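## Task

Scene 2: using the layout sheet's bay names, carry plates 22 to 41, then 33 to 32, then 21 to 34, then 31 to 44. At the end, bays 12, 13, 42 and 44 must each hold some 96-well plate, and bays 23, 32, 34 and 41 must each hold some 384-well plate. Each plate must rest flat within its bay's corner pieces with its cut corner toward the back left. It must stay there after release. This deck was set up by hand and never checked against the layout sheet, so the actual contents may differ from it.

## Robot and tools

Robot: one arm with a two-finger parallel gripper. Its fingers point along the gripper's +z axis and close along its y axis. The reported end_effector_position is the spot between the pads when they are shut. Closed fingertips reach about 33 mm past that spot, open ones about 9 mm. Closing also pushes the tips roughly 24 mm further out, so leave that much room above any surface.

Frames: results give the hand position in metres and orientation as a wxyz quaternion, both in the scene frame. Its origin is on the table top under the arm base, +z is up, and +y points left when you face along +x. The printed position can be a little off, more so at long reach.

Deck: bays are labelled row then column. Row 1 is nearest the arm's front and row 4 is at the back. Column 1 is on the left and column 4 on the right, and column 4 sits on a raised floor. In scene 1 the layout sheet lists 96-well plates at 11, 31, 42 and 43, 384-well plates at 13, 21, 32 and 33, and all other bays empty. Only the cameras tell you what is really there. Plates start with the cut corner at the back left, and they should keep that orientation.

The row: every motion command is one row of 9 numbers, each between -1 and 1, in this order: dx, dy, dz, rx, ry, rz, position, force_limit, speed.
- dx, dy, dz, rx, ry, rz are an offset, not a pose. They are given in the gripper's own axes and measured from the gripper pose shown in the most recent result that shows it. Until a result in the scene shows a pose, and for later calls inside one reply, they count from wherever the robot is when the action begins. A value of 1.0 means 0.6 m or 180 degrees. rx, ry and rz together form a single rotation vector. All-zero offsets are not a pause: they pull the hand back to that reference pose.
- position is an absolute finger setting. +1 is fully open (140 mm), about -0.8 is where the pads touch, and -1 keeps closing until something blocks the fingers.
- force_limit sets grip strength on parts up to 40 mm wide: about 14 N at -1, 60 N at 0 and 107 N at +1.
- speed sets how fast the finger gap changes: about 30 mm/s at -1, 140 at 0 and 250 at +1.

Tools:
- execute_actions {"actions": [...], "pictures": bool}. An empty list just reports the state. One entry with "rows" (1 to 15 rows) and "steps" (up to 15, at 1/30 s each) applies one row per step and repeats the last row if there are more steps than rows. Every row counts from the same reference pose. An entry with only "steps" (up to 300) waits, counted from the last result. Each step clips the commanded pose to within 70 mm and 16 degrees of the measured one, so a far target needs several actions. Afterwards the arm only continues to the last clipped pose.
- move {"target": row, "speed": m/s 0.002 to 0.5, default 0.25}. This drives the hand in a straight line toward the offset pose over 0.5 to 10 s. Turning is capped at twice the speed in rad/s. It does not avoid obstacles and may overshoot its speed. The finger values are sent when it starts. The result adds a move: line (done, off_target, moving, held, fault) plus the limits that acted and the remaining distance. limits=paced means the pose was clipped. limits=held means the clearance check blocked some steps, and the arm may jump afterwards.
- wait {"seconds": 0 to 10} lets time pass without new commands.
- zoom_image {"camera": cam_high|cam_low|cam_wrist, "region": [x0,y0,x1,y1]} returns a closer view of an area of at most 504x504 pixels. Images are cam_high 672x504, cam_low 672x504 and cam_wrist 616x616 (fisheye). Calibration is supplied in the prompt.
- finished_scene {"scene": 1 or 2} ends and grades the scene and cannot be undone.

Result lines: object_status 0 means moving, 1 means blocked while opening, 2 means something is gripped while closing, and 3 means the fingers reached their target or the pads met. After closing, confirm it reads 2. position_measured is in counts, 3 open to 230 shut, and is not linear. To squeeze harder while holding, raise force_limit and change position slightly, for example from -1 to -0.98. A "pose unreachable" line or HELD marks steps changed or blocked by the clearance check. "Hand target" is where the controller is currently heading. Flange force is an approximate outside force on the gripper and includes held weight.

Safety: the arm is stiff. Aiming even slightly past a firm contact, or hitting something fast, triggers a fault: a 10 s stop with the rest of the call dropped. This happens when joint torque reaches its limit (148 N m for the big joints, 37.2 for the wrist joints) or any outside force reaches 150 N. Holding loads heats the motors, and a MOTOR HOT warning comes before a brake stop. Approach slowly, lower plates gently until they sit flat, open the fingers, then lift clear. Don't drop, slam or shove ware, and never let anything leave the table. Parts may occasionally be tugged or nudged, so check the cameras before finishing.

Each tool is called as name(argument=value, ...), one argument or row to a line, values as JSON.

## Session

execute_actions(
  actions=[],
)

Scene clock: 0.00 s of 15600.00 s.
end_effector_position=(+0.5677, +0.0122, +0.3212) position_measured=3 object_status=3 end_effector_quat_wxyz=(+0.345, +0.907, -0.079, -0.228)
Joint positions: [ 0.266  0.132  0.217 -0.001 -1.658  1.305]
Joint velocities: [ 0.     0.     0.001 -0.001 -0.002  0.   ]
Flange force (N, the push that the arm receives, along the gripper's own x y z axes): no reading
Hand target: +0.568, +0.012, +0.321; +0.345, +0.907, -0.079, -0.228

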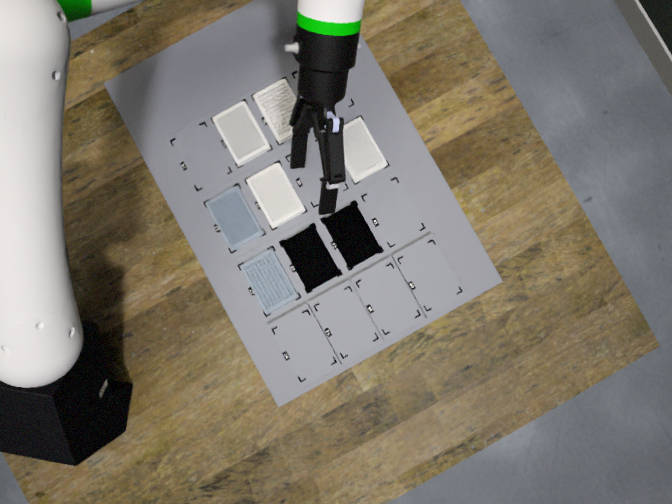

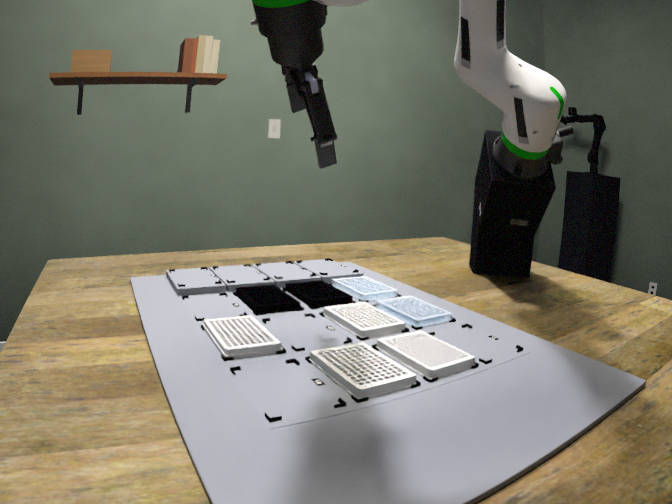

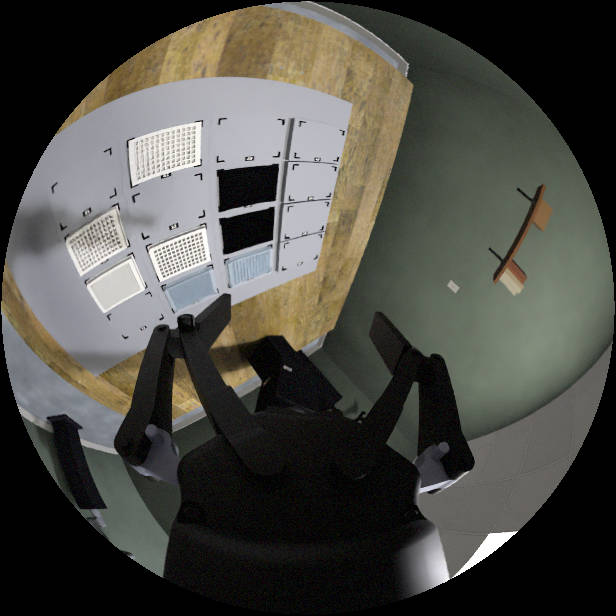

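zoom_image(
  camera="cam_wrist",
  region=[140, 215, 290, 320],
)

zoom_image(
  camera="cam_wrist",
  region=[50, 190, 170, 330],
)

zoom_image(
  camera="cam_high",
  region=[195, 155, 315, 325],
)

zoom_image(
  camera="cam_low",
  region=[300, 270, 500, 405],
)

zoom_image(
  camera="cam_wrist",
  region=[205, 150, 295, 260],
)

Region (140, 215, 290, 320) of cam_wrist's 616x616 image, scaled by 3.360, with more detail than that image has; it fills the top 353 rows of this view, and the rest is white.

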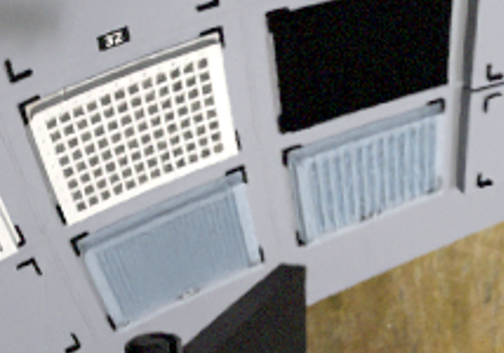

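Region (50, 190, 170, 330) of cam_wrist's 616x616 image, scaled by 3.600, with more detail than that image has; it fills the left 432 columns of this view, and the rest is white.

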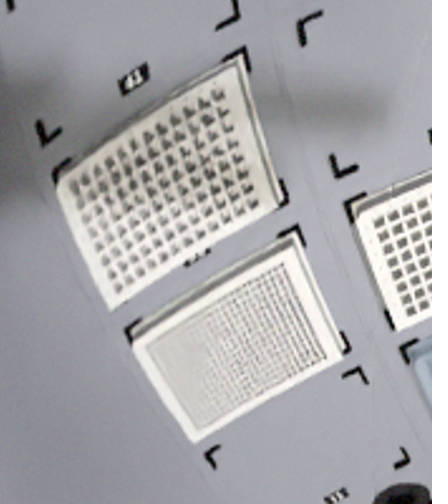

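Region (195, 155, 315, 325) of cam_high's 672x504 image, scaled by 2.965, with more detail than that image has; it fills the left 356 columns of this view, and the rest is white.

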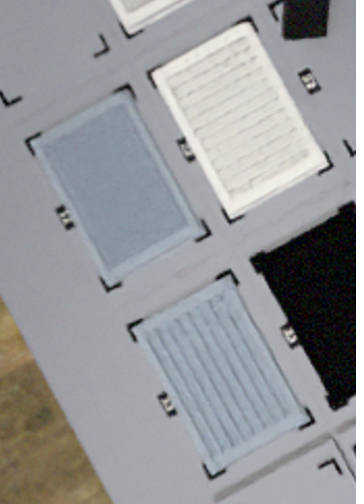

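Region (300, 270, 500, 405) of cam_low's 672x504 image, scaled by 2.520, with more detail than that image has; it fills the top 340 rows of this view, and the rest is white.

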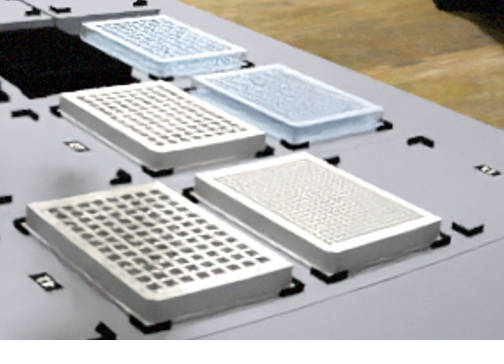

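Region (205, 150, 295, 260) of cam_wrist's 616x616 image, scaled by 4.582, with more detail than that image has; it fills the left 412 columns of this view, and the rest is white.

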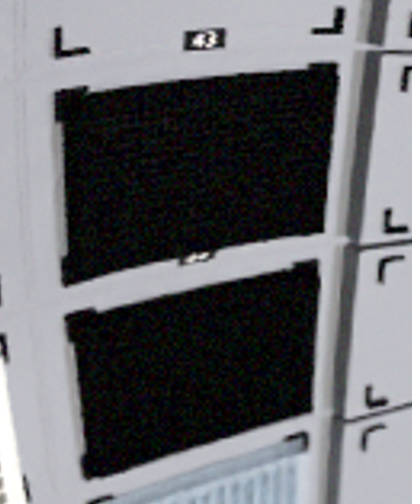

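zoom_image(
  camera="cam_wrist",
  region=[115, 105, 225, 200],
)

zoom_image(
  camera="cam_low",
  region=[185, 275, 365, 370],
)

zoom_image(
  camera="cam_low",
  region=[320, 270, 470, 345],
)

zoom_image(
  camera="cam_high",
  region=[270, 190, 400, 300],
)

Region (115, 105, 225, 200) of cam_wrist's 616x616 image, scaled by 4.582, with more detail than that image has; it fills the top 435 rows of this view, and the rest is white.

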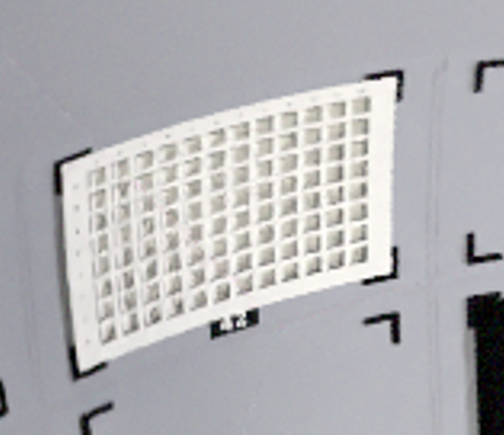

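Region (185, 275, 365, 370) of cam_low's 672x504 image, scaled by 2.800, with more detail than that image has; it fills the top 266 rows of this view, and the rest is white.

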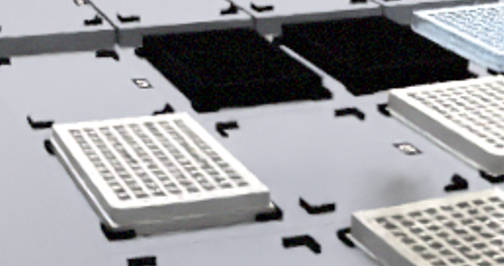

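Region (320, 270, 470, 345) of cam_low's 672x504 image, scaled by 3.360, with more detail than that image has.

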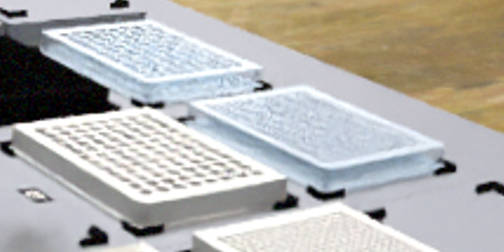

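Region (270, 190, 400, 300) of cam_high's 672x504 image, scaled by 3.877, with more detail than that image has; it fills the top 426 rows of this view, and the rest is white.

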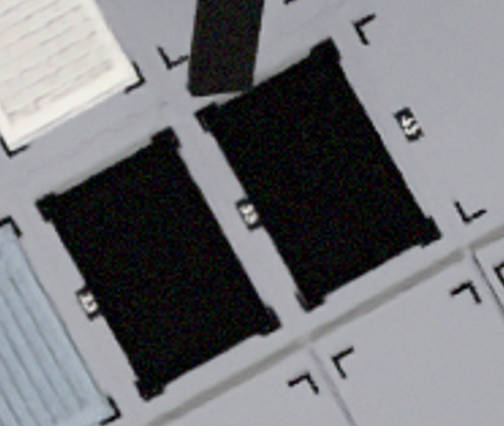

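zoom_image(
  camera="cam_low",
  region=[390, 295, 460, 335],
)

zoom_image(
  camera="cam_low",
  region=[228, 280, 308, 320],
)

Region (390, 295, 460, 335) of cam_low's 672x504 image, scaled by 7.200, with more detail than that image has; it fills the top 288 rows of this view, and the rest is white.

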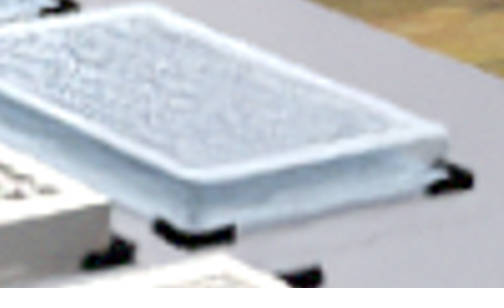

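Region (228, 280, 308, 320) of cam_low's 672x504 image, scaled by 6.300, with more detail than that image has.

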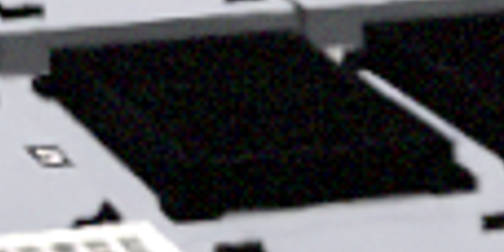

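move(
  target=[-0.14447, -0.38124, 0.35709, 0.22777, 0.14906, -0.04998, 1, 0, -0.3],
  speed=0.28,
)

zoom_image(
  camera="cam_wrist",
  region=[220, 240, 280, 290],
)

zoom_image(
  camera="cam_wrist",
  region=[330, 250, 390, 300],
)

Scene clock: 38.27 s of 15600.00 s.
end_effector_position=(+0.3871, +0.0832, +0.0601) position_measured=3 object_status=3 end_effector_quat_wxyz=(-0.002, +1.000, -0.004, -0.001)
Joint positions: [ 0.216 -0.124 -0.614 -1.024 -0.736  2.197]
Joint velocities: [-0.006  0.004  0.002 -0.006 -0.007  0.01 ]
Flange force (N, the push that the arm receives, along the gripper's own x y z axes): [1.0 1.7 0.9]
Hand target: +0.387, +0.083, +0.060; -0.002, +1.000, -0.004, -0.001
Off the commanded pose: 0.000 m, 0 deg.
After step 90, 33.07 s passed at rest.
move: done
camera_calibration (this result's frames):
cam_wrist: T_world_to_cam=[[0.131334, -0.991023, 0.0249871, 0.0207367], [-0.928593, -0.114158, 0.353106, 0.355737], [-0.347084, -0.0695778, -0.93525, 0.377043], [0, 0, 0, 1]] pos_world=[0.458476, 0.0873945, 0.226498]

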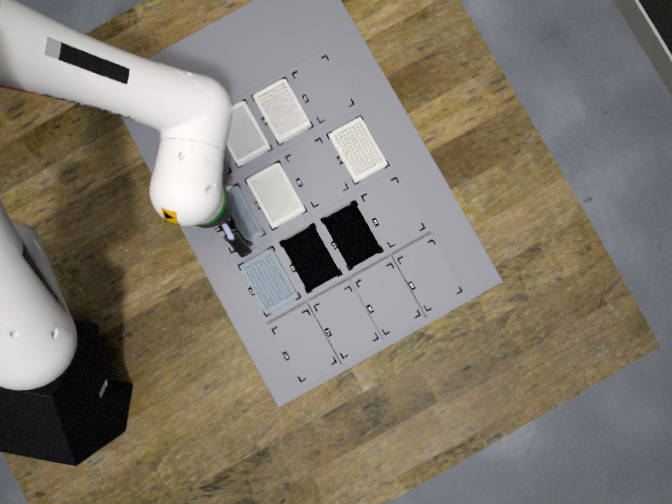

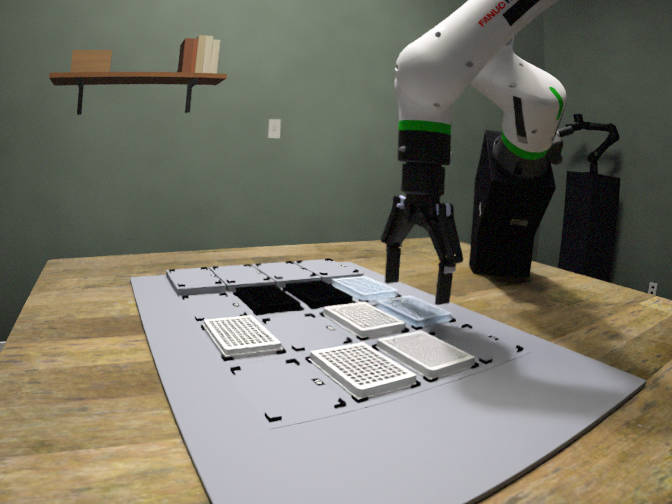

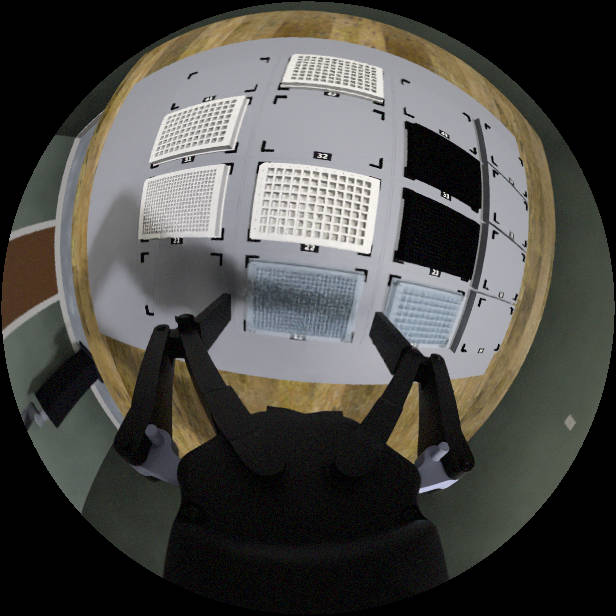

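Region (220, 240, 280, 290) of cam_wrist's 616x616 image, scaled by 8.400, with more detail than that image has.

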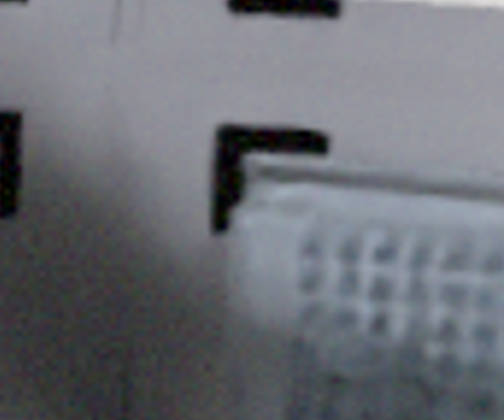

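Region (330, 250, 390, 300) of cam_wrist's 616x616 image, scaled by 8.400, with more detail than that image has.

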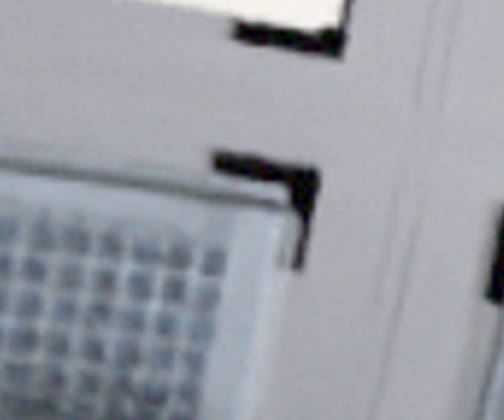

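move(
  target=[0.0007, 0, 0.049, -0.00047, 0.0003, -0.00042, 1, 0, -0.3],
  speed=0.08,
)

zoom_image(
  camera="cam_wrist",
  region=[210, 250, 280, 360],
)

zoom_image(
  camera="cam_wrist",
  region=[330, 260, 400, 370],
)

zoom_image(
  camera="cam_wrist",
  region=[220, 240, 280, 290],
)

zoom_image(
  camera="cam_wrist",
  region=[330, 250, 390, 300],
)

Scene clock: 47.37 s of 15600.00 s.
end_effector_position=(+0.3875, +0.0833, +0.0309) position_measured=3 object_status=3 end_effector_quat_wxyz=(-0.001, +1.000, -0.003, -0.000)
Joint positions: [ 0.253 -0.045 -0.593 -1.081 -0.678  2.25 ]
Joint velocities: [-0.     0.001  0.    -0.002 -0.     0.002]
Flange force (N, the push that the arm receives, along the gripper's own x y z axes): [1.3 6.3 1.8]
Hand target: +0.388, +0.083, +0.031; -0.001, +1.000, -0.003, -0.000
Off the commanded pose: 0.000 m, 0 deg.
After step 90, 5.33 s passed at rest.
move: done
camera_calibration (this result's frames):
cam_wrist: T_world_to_cam=[[0.132601, -0.990811, 0.0266504, 0.0209393], [-0.928791, -0.114823, 0.352369, 0.366648], [-0.346071, -0.071477, -0.935482, 0.349583], [0, 0, 0, 1]] pos_world=[0.458743, 0.0878334, 0.197275]

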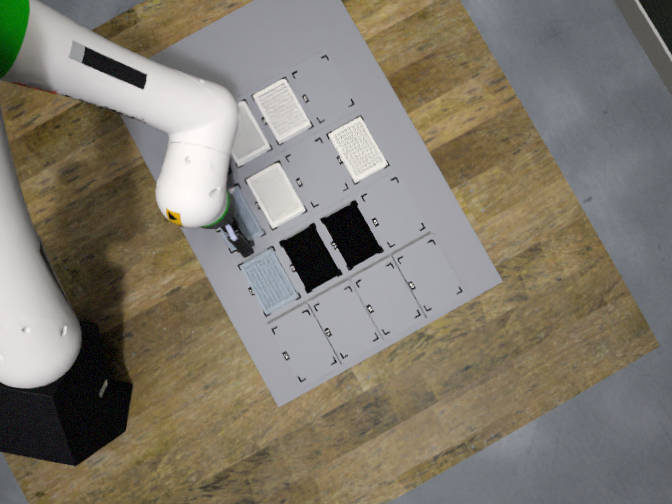

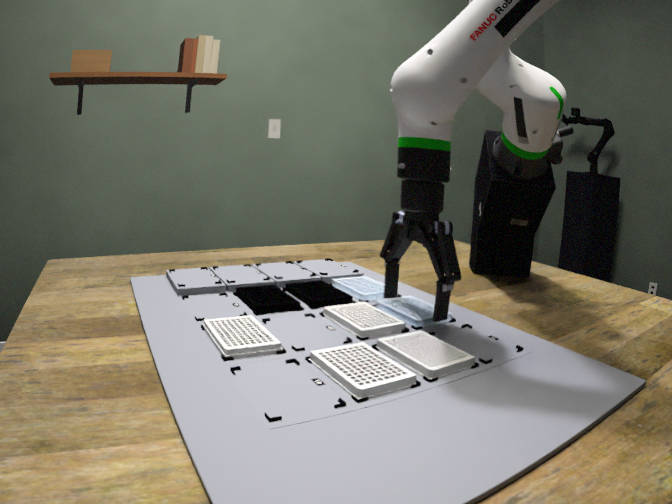

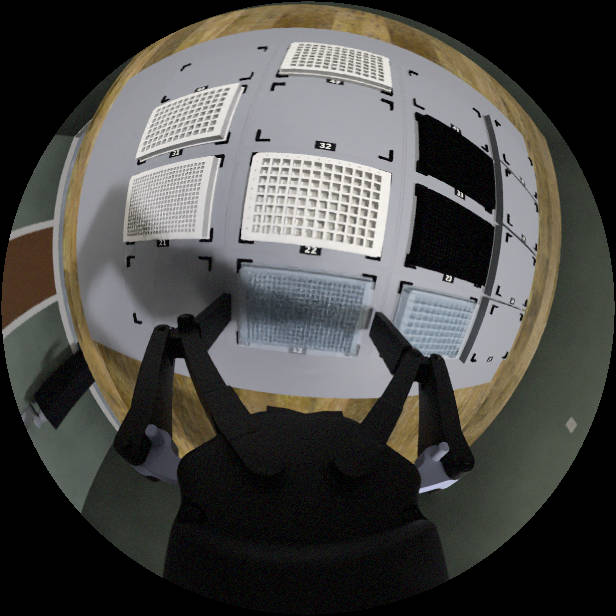

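Region (210, 250, 280, 360) of cam_wrist's 616x616 image, scaled by 4.582, with more detail than that image has; it fills the left 321 columns of this view, and the rest is white.

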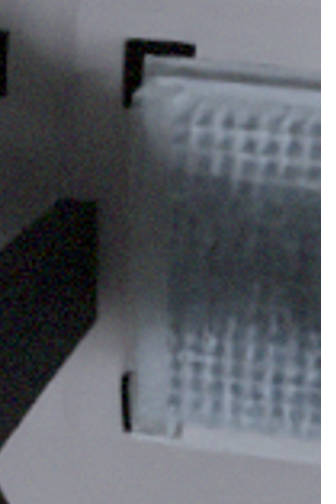

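Region (330, 260, 400, 370) of cam_wrist's 616x616 image, scaled by 4.582, with more detail than that image has; it fills the left 321 columns of this view, and the rest is white.

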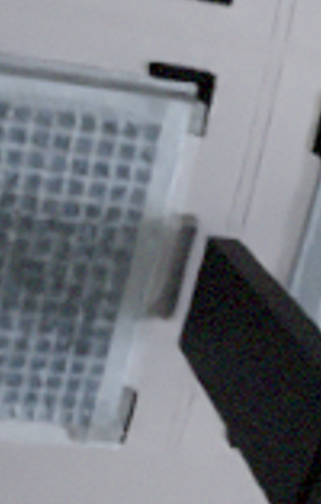

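Region (220, 240, 280, 290) of cam_wrist's 616x616 image, scaled by 8.400, with more detail than that image has.

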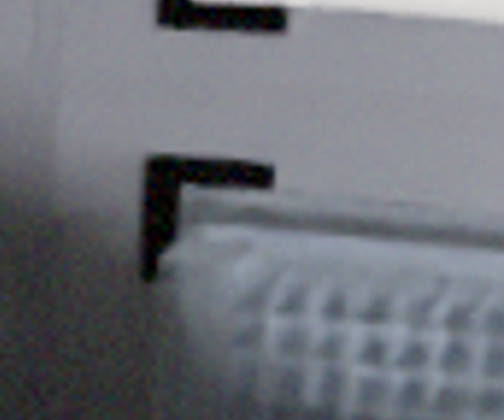

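Region (330, 250, 390, 300) of cam_wrist's 616x616 image, scaled by 8.400, with more detail than that image has.

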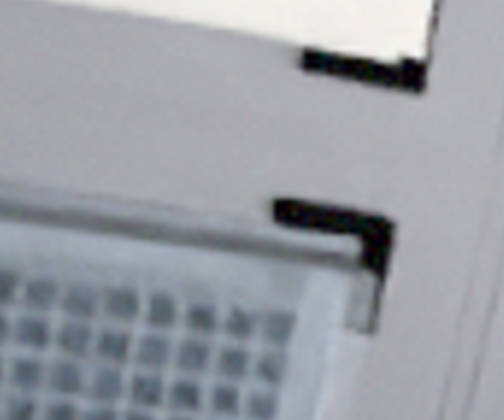

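move(
  target=[0, 0, 0, 0, 0, 0, -1, -0.7, -1],
  speed=0.01,
)

move(
  target=[0, 0, -0.0402, 0, 0, 0, -0.98, 0, -1],
  speed=0.08,
)

zoom_image(
  camera="cam_wrist",
  region=[220, 240, 280, 290],
)

zoom_image(
  camera="cam_wrist",
  region=[330, 250, 390, 300],
)

move(
  target=[0.35733, -0.0017, 0, 0, 0, 0, -0.98, 0, -1],
  speed=0.28,
)

zoom_image(
  camera="cam_wrist",
  region=[220, 240, 280, 290],
)

zoom_image(
  camera="cam_wrist",
  region=[330, 250, 390, 300],
)

Scene clock: 57.37 s of 15600.00 s.
end_effector_position=(+0.3876, +0.0833, +0.0308) position_measured=35 object_status=2 end_effector_quat_wxyz=(-0.001, +1.000, -0.003, -0.000)
Joint positions: [ 0.253 -0.045 -0.593 -1.081 -0.678  2.25 ]
Joint velocities: [-0.    -0.    -0.001 -0.     0.002  0.   ]
Flange force (N, the push that the arm receives, along the gripper's own x y z axes): [-2.1 1.7 -26.5]
Hand target: +0.388, +0.083, +0.031; -0.001, +1.000, -0.003, -0.000
Off the commanded pose: 0.000 m, 0 deg.
After step 90, 6.10 s passed at rest.
move: done
camera_calibration (this result's frames):
cam_wrist: T_world_to_cam=[[0.132639, -0.990807, 0.0266201, 0.0209433], [-0.9288, -0.114872, 0.352327, 0.366681], [-0.34603, -0.071457, -0.935498, 0.349558], [0, 0, 0, 1]] pos_world=[0.458753, 0.0878504, 0.197262]

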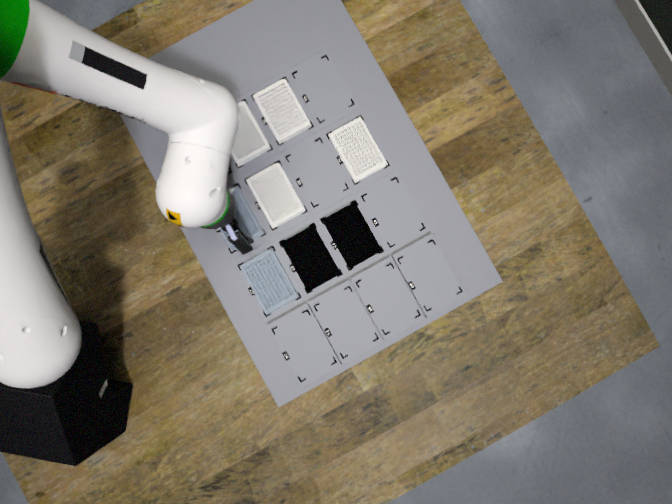

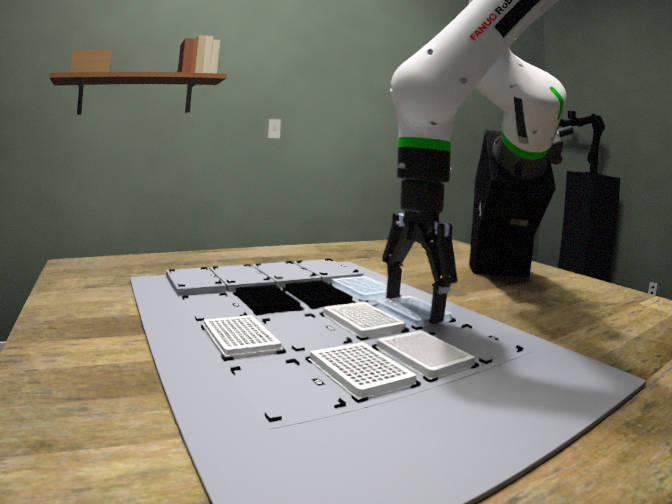

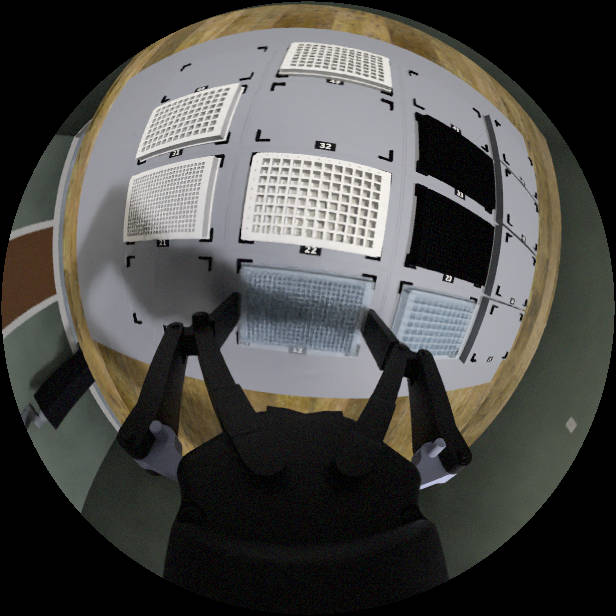

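Scene clock: 58.13 s of 15600.00 s.
end_effector_position=(+0.3875, +0.0832, +0.0549) position_measured=40 object_status=2 end_effector_quat_wxyz=(-0.001, +1.000, -0.003, -0.000)
Joint positions: [ 0.225 -0.111 -0.611 -1.032 -0.722  2.204]
Joint velocities: [-0.    -0.001 -0.     0.002 -0.    -0.001]
Flange force (N, the push that the arm receives, along the gripper's own x y z axes): [3.3 7.7 4.5]
Hand target: +0.388, +0.083, +0.055; -0.001, +1.000, -0.003, -0.000
Off the commanded pose: 0.000 m, 0 deg.
move: done
camera_calibration (this result's frames):
cam_wrist: T_world_to_cam=[[0.132646, -0.990807, 0.0265707, 0.0202649], [-0.928784, -0.114893, 0.352364, 0.358164], [-0.346072, -0.0714181, -0.935486, 0.372031], [0, 0, 0, 1]] pos_world=[0.458718, 0.0877988, 0.221287]

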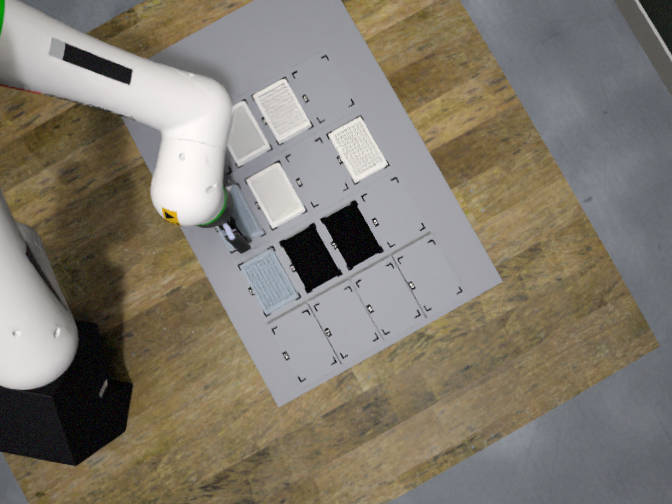

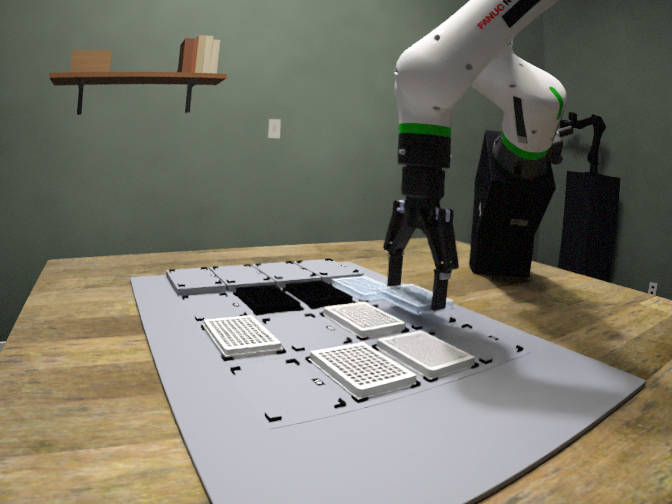

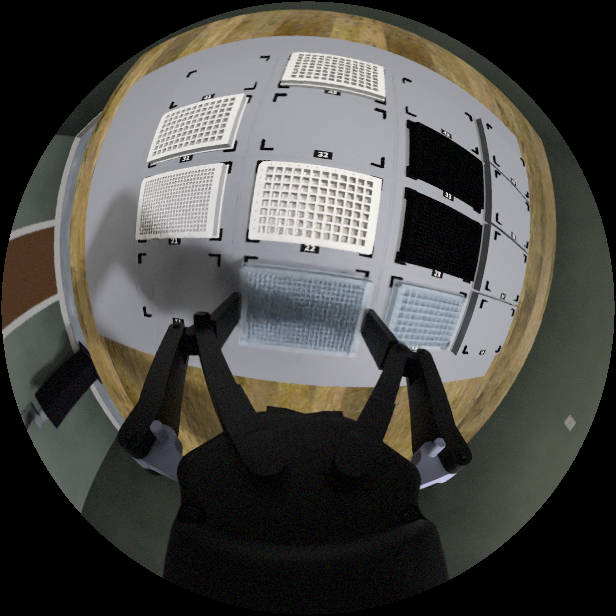

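Region (220, 240, 280, 290) of cam_wrist's 616x616 image, scaled by 8.400, with more detail than that image has.

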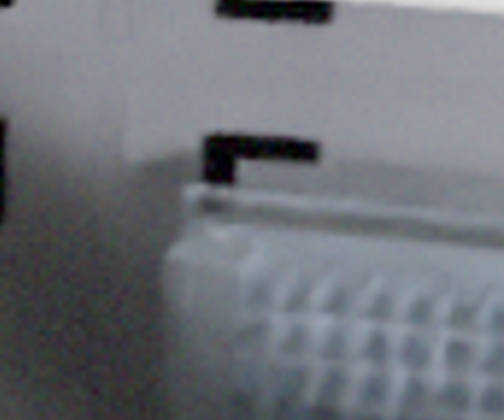

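Region (330, 250, 390, 300) of cam_wrist's 616x616 image, scaled by 8.400, with more detail than that image has.

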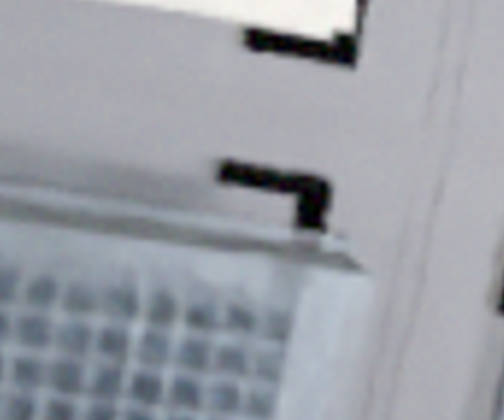

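Scene clock: 59.40 s of 15600.00 s.
end_effector_position=(+0.6020, +0.0839, +0.0549) position_measured=40 object_status=2 end_effector_quat_wxyz=(-0.001, +1.000, -0.003, -0.000)
Joint positions: [ 0.171  0.183 -0.063 -0.847 -0.915  1.965]
Joint velocities: [-0.     0.001  0.002  0.    -0.001 -0.   ]
Flange force (N, the push that the arm receives, along the gripper's own x y z axes): [1.6 0.9 0.2]
Hand target: +0.602, +0.084, +0.055; -0.001, +1.000, -0.003, -0.000
Off the commanded pose: 0.001 m, 0 deg.
move: done
camera_calibration (this result's frames):
cam_wrist: T_world_to_cam=[[0.132723, -0.990798, 0.0265164, -0.00759289], [-0.928723, -0.114974, 0.352498, 0.557344], [-0.346205, -0.0714111, -0.935437, 0.44644], [0, 0, 0, 1]] pos_world=[0.673186, 0.0884379, 0.221355]

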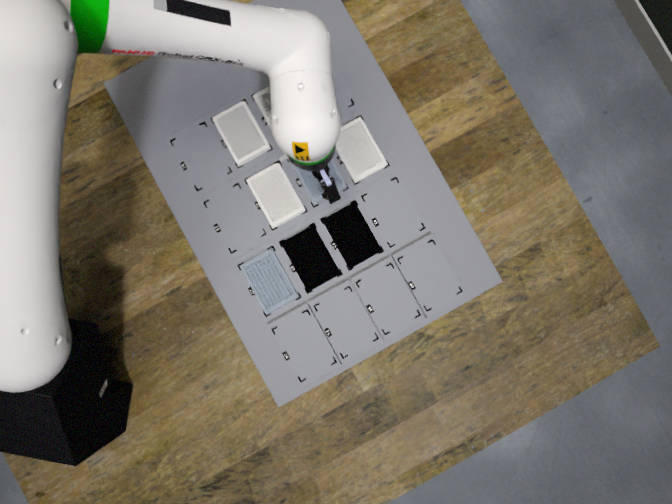

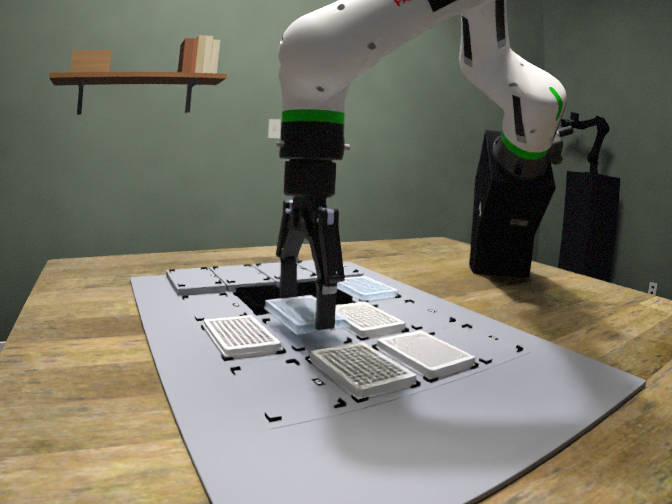

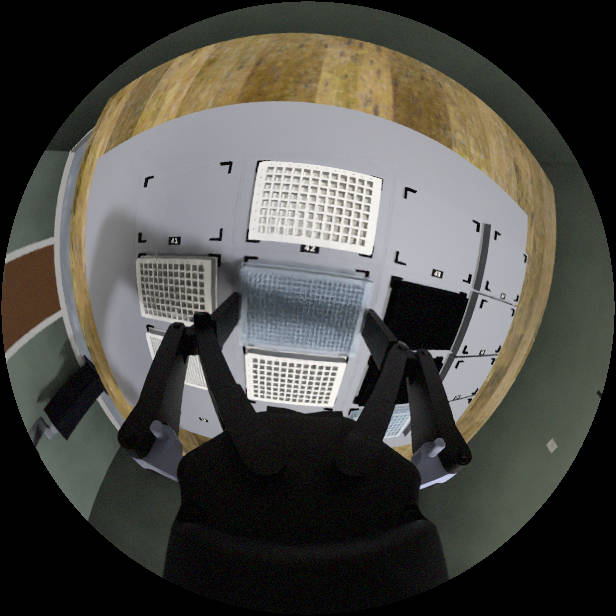

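Region (220, 240, 280, 290) of cam_wrist's 616x616 image, scaled by 8.400, with more detail than that image has.

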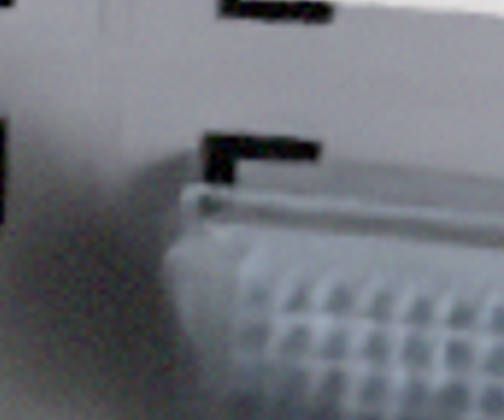

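Region (330, 250, 390, 300) of cam_wrist's 616x616 image, scaled by 8.400, with more detail than that image has.

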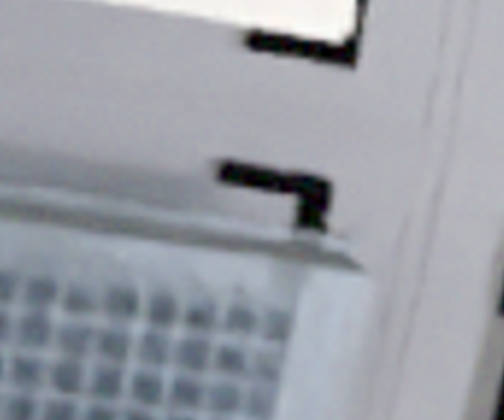

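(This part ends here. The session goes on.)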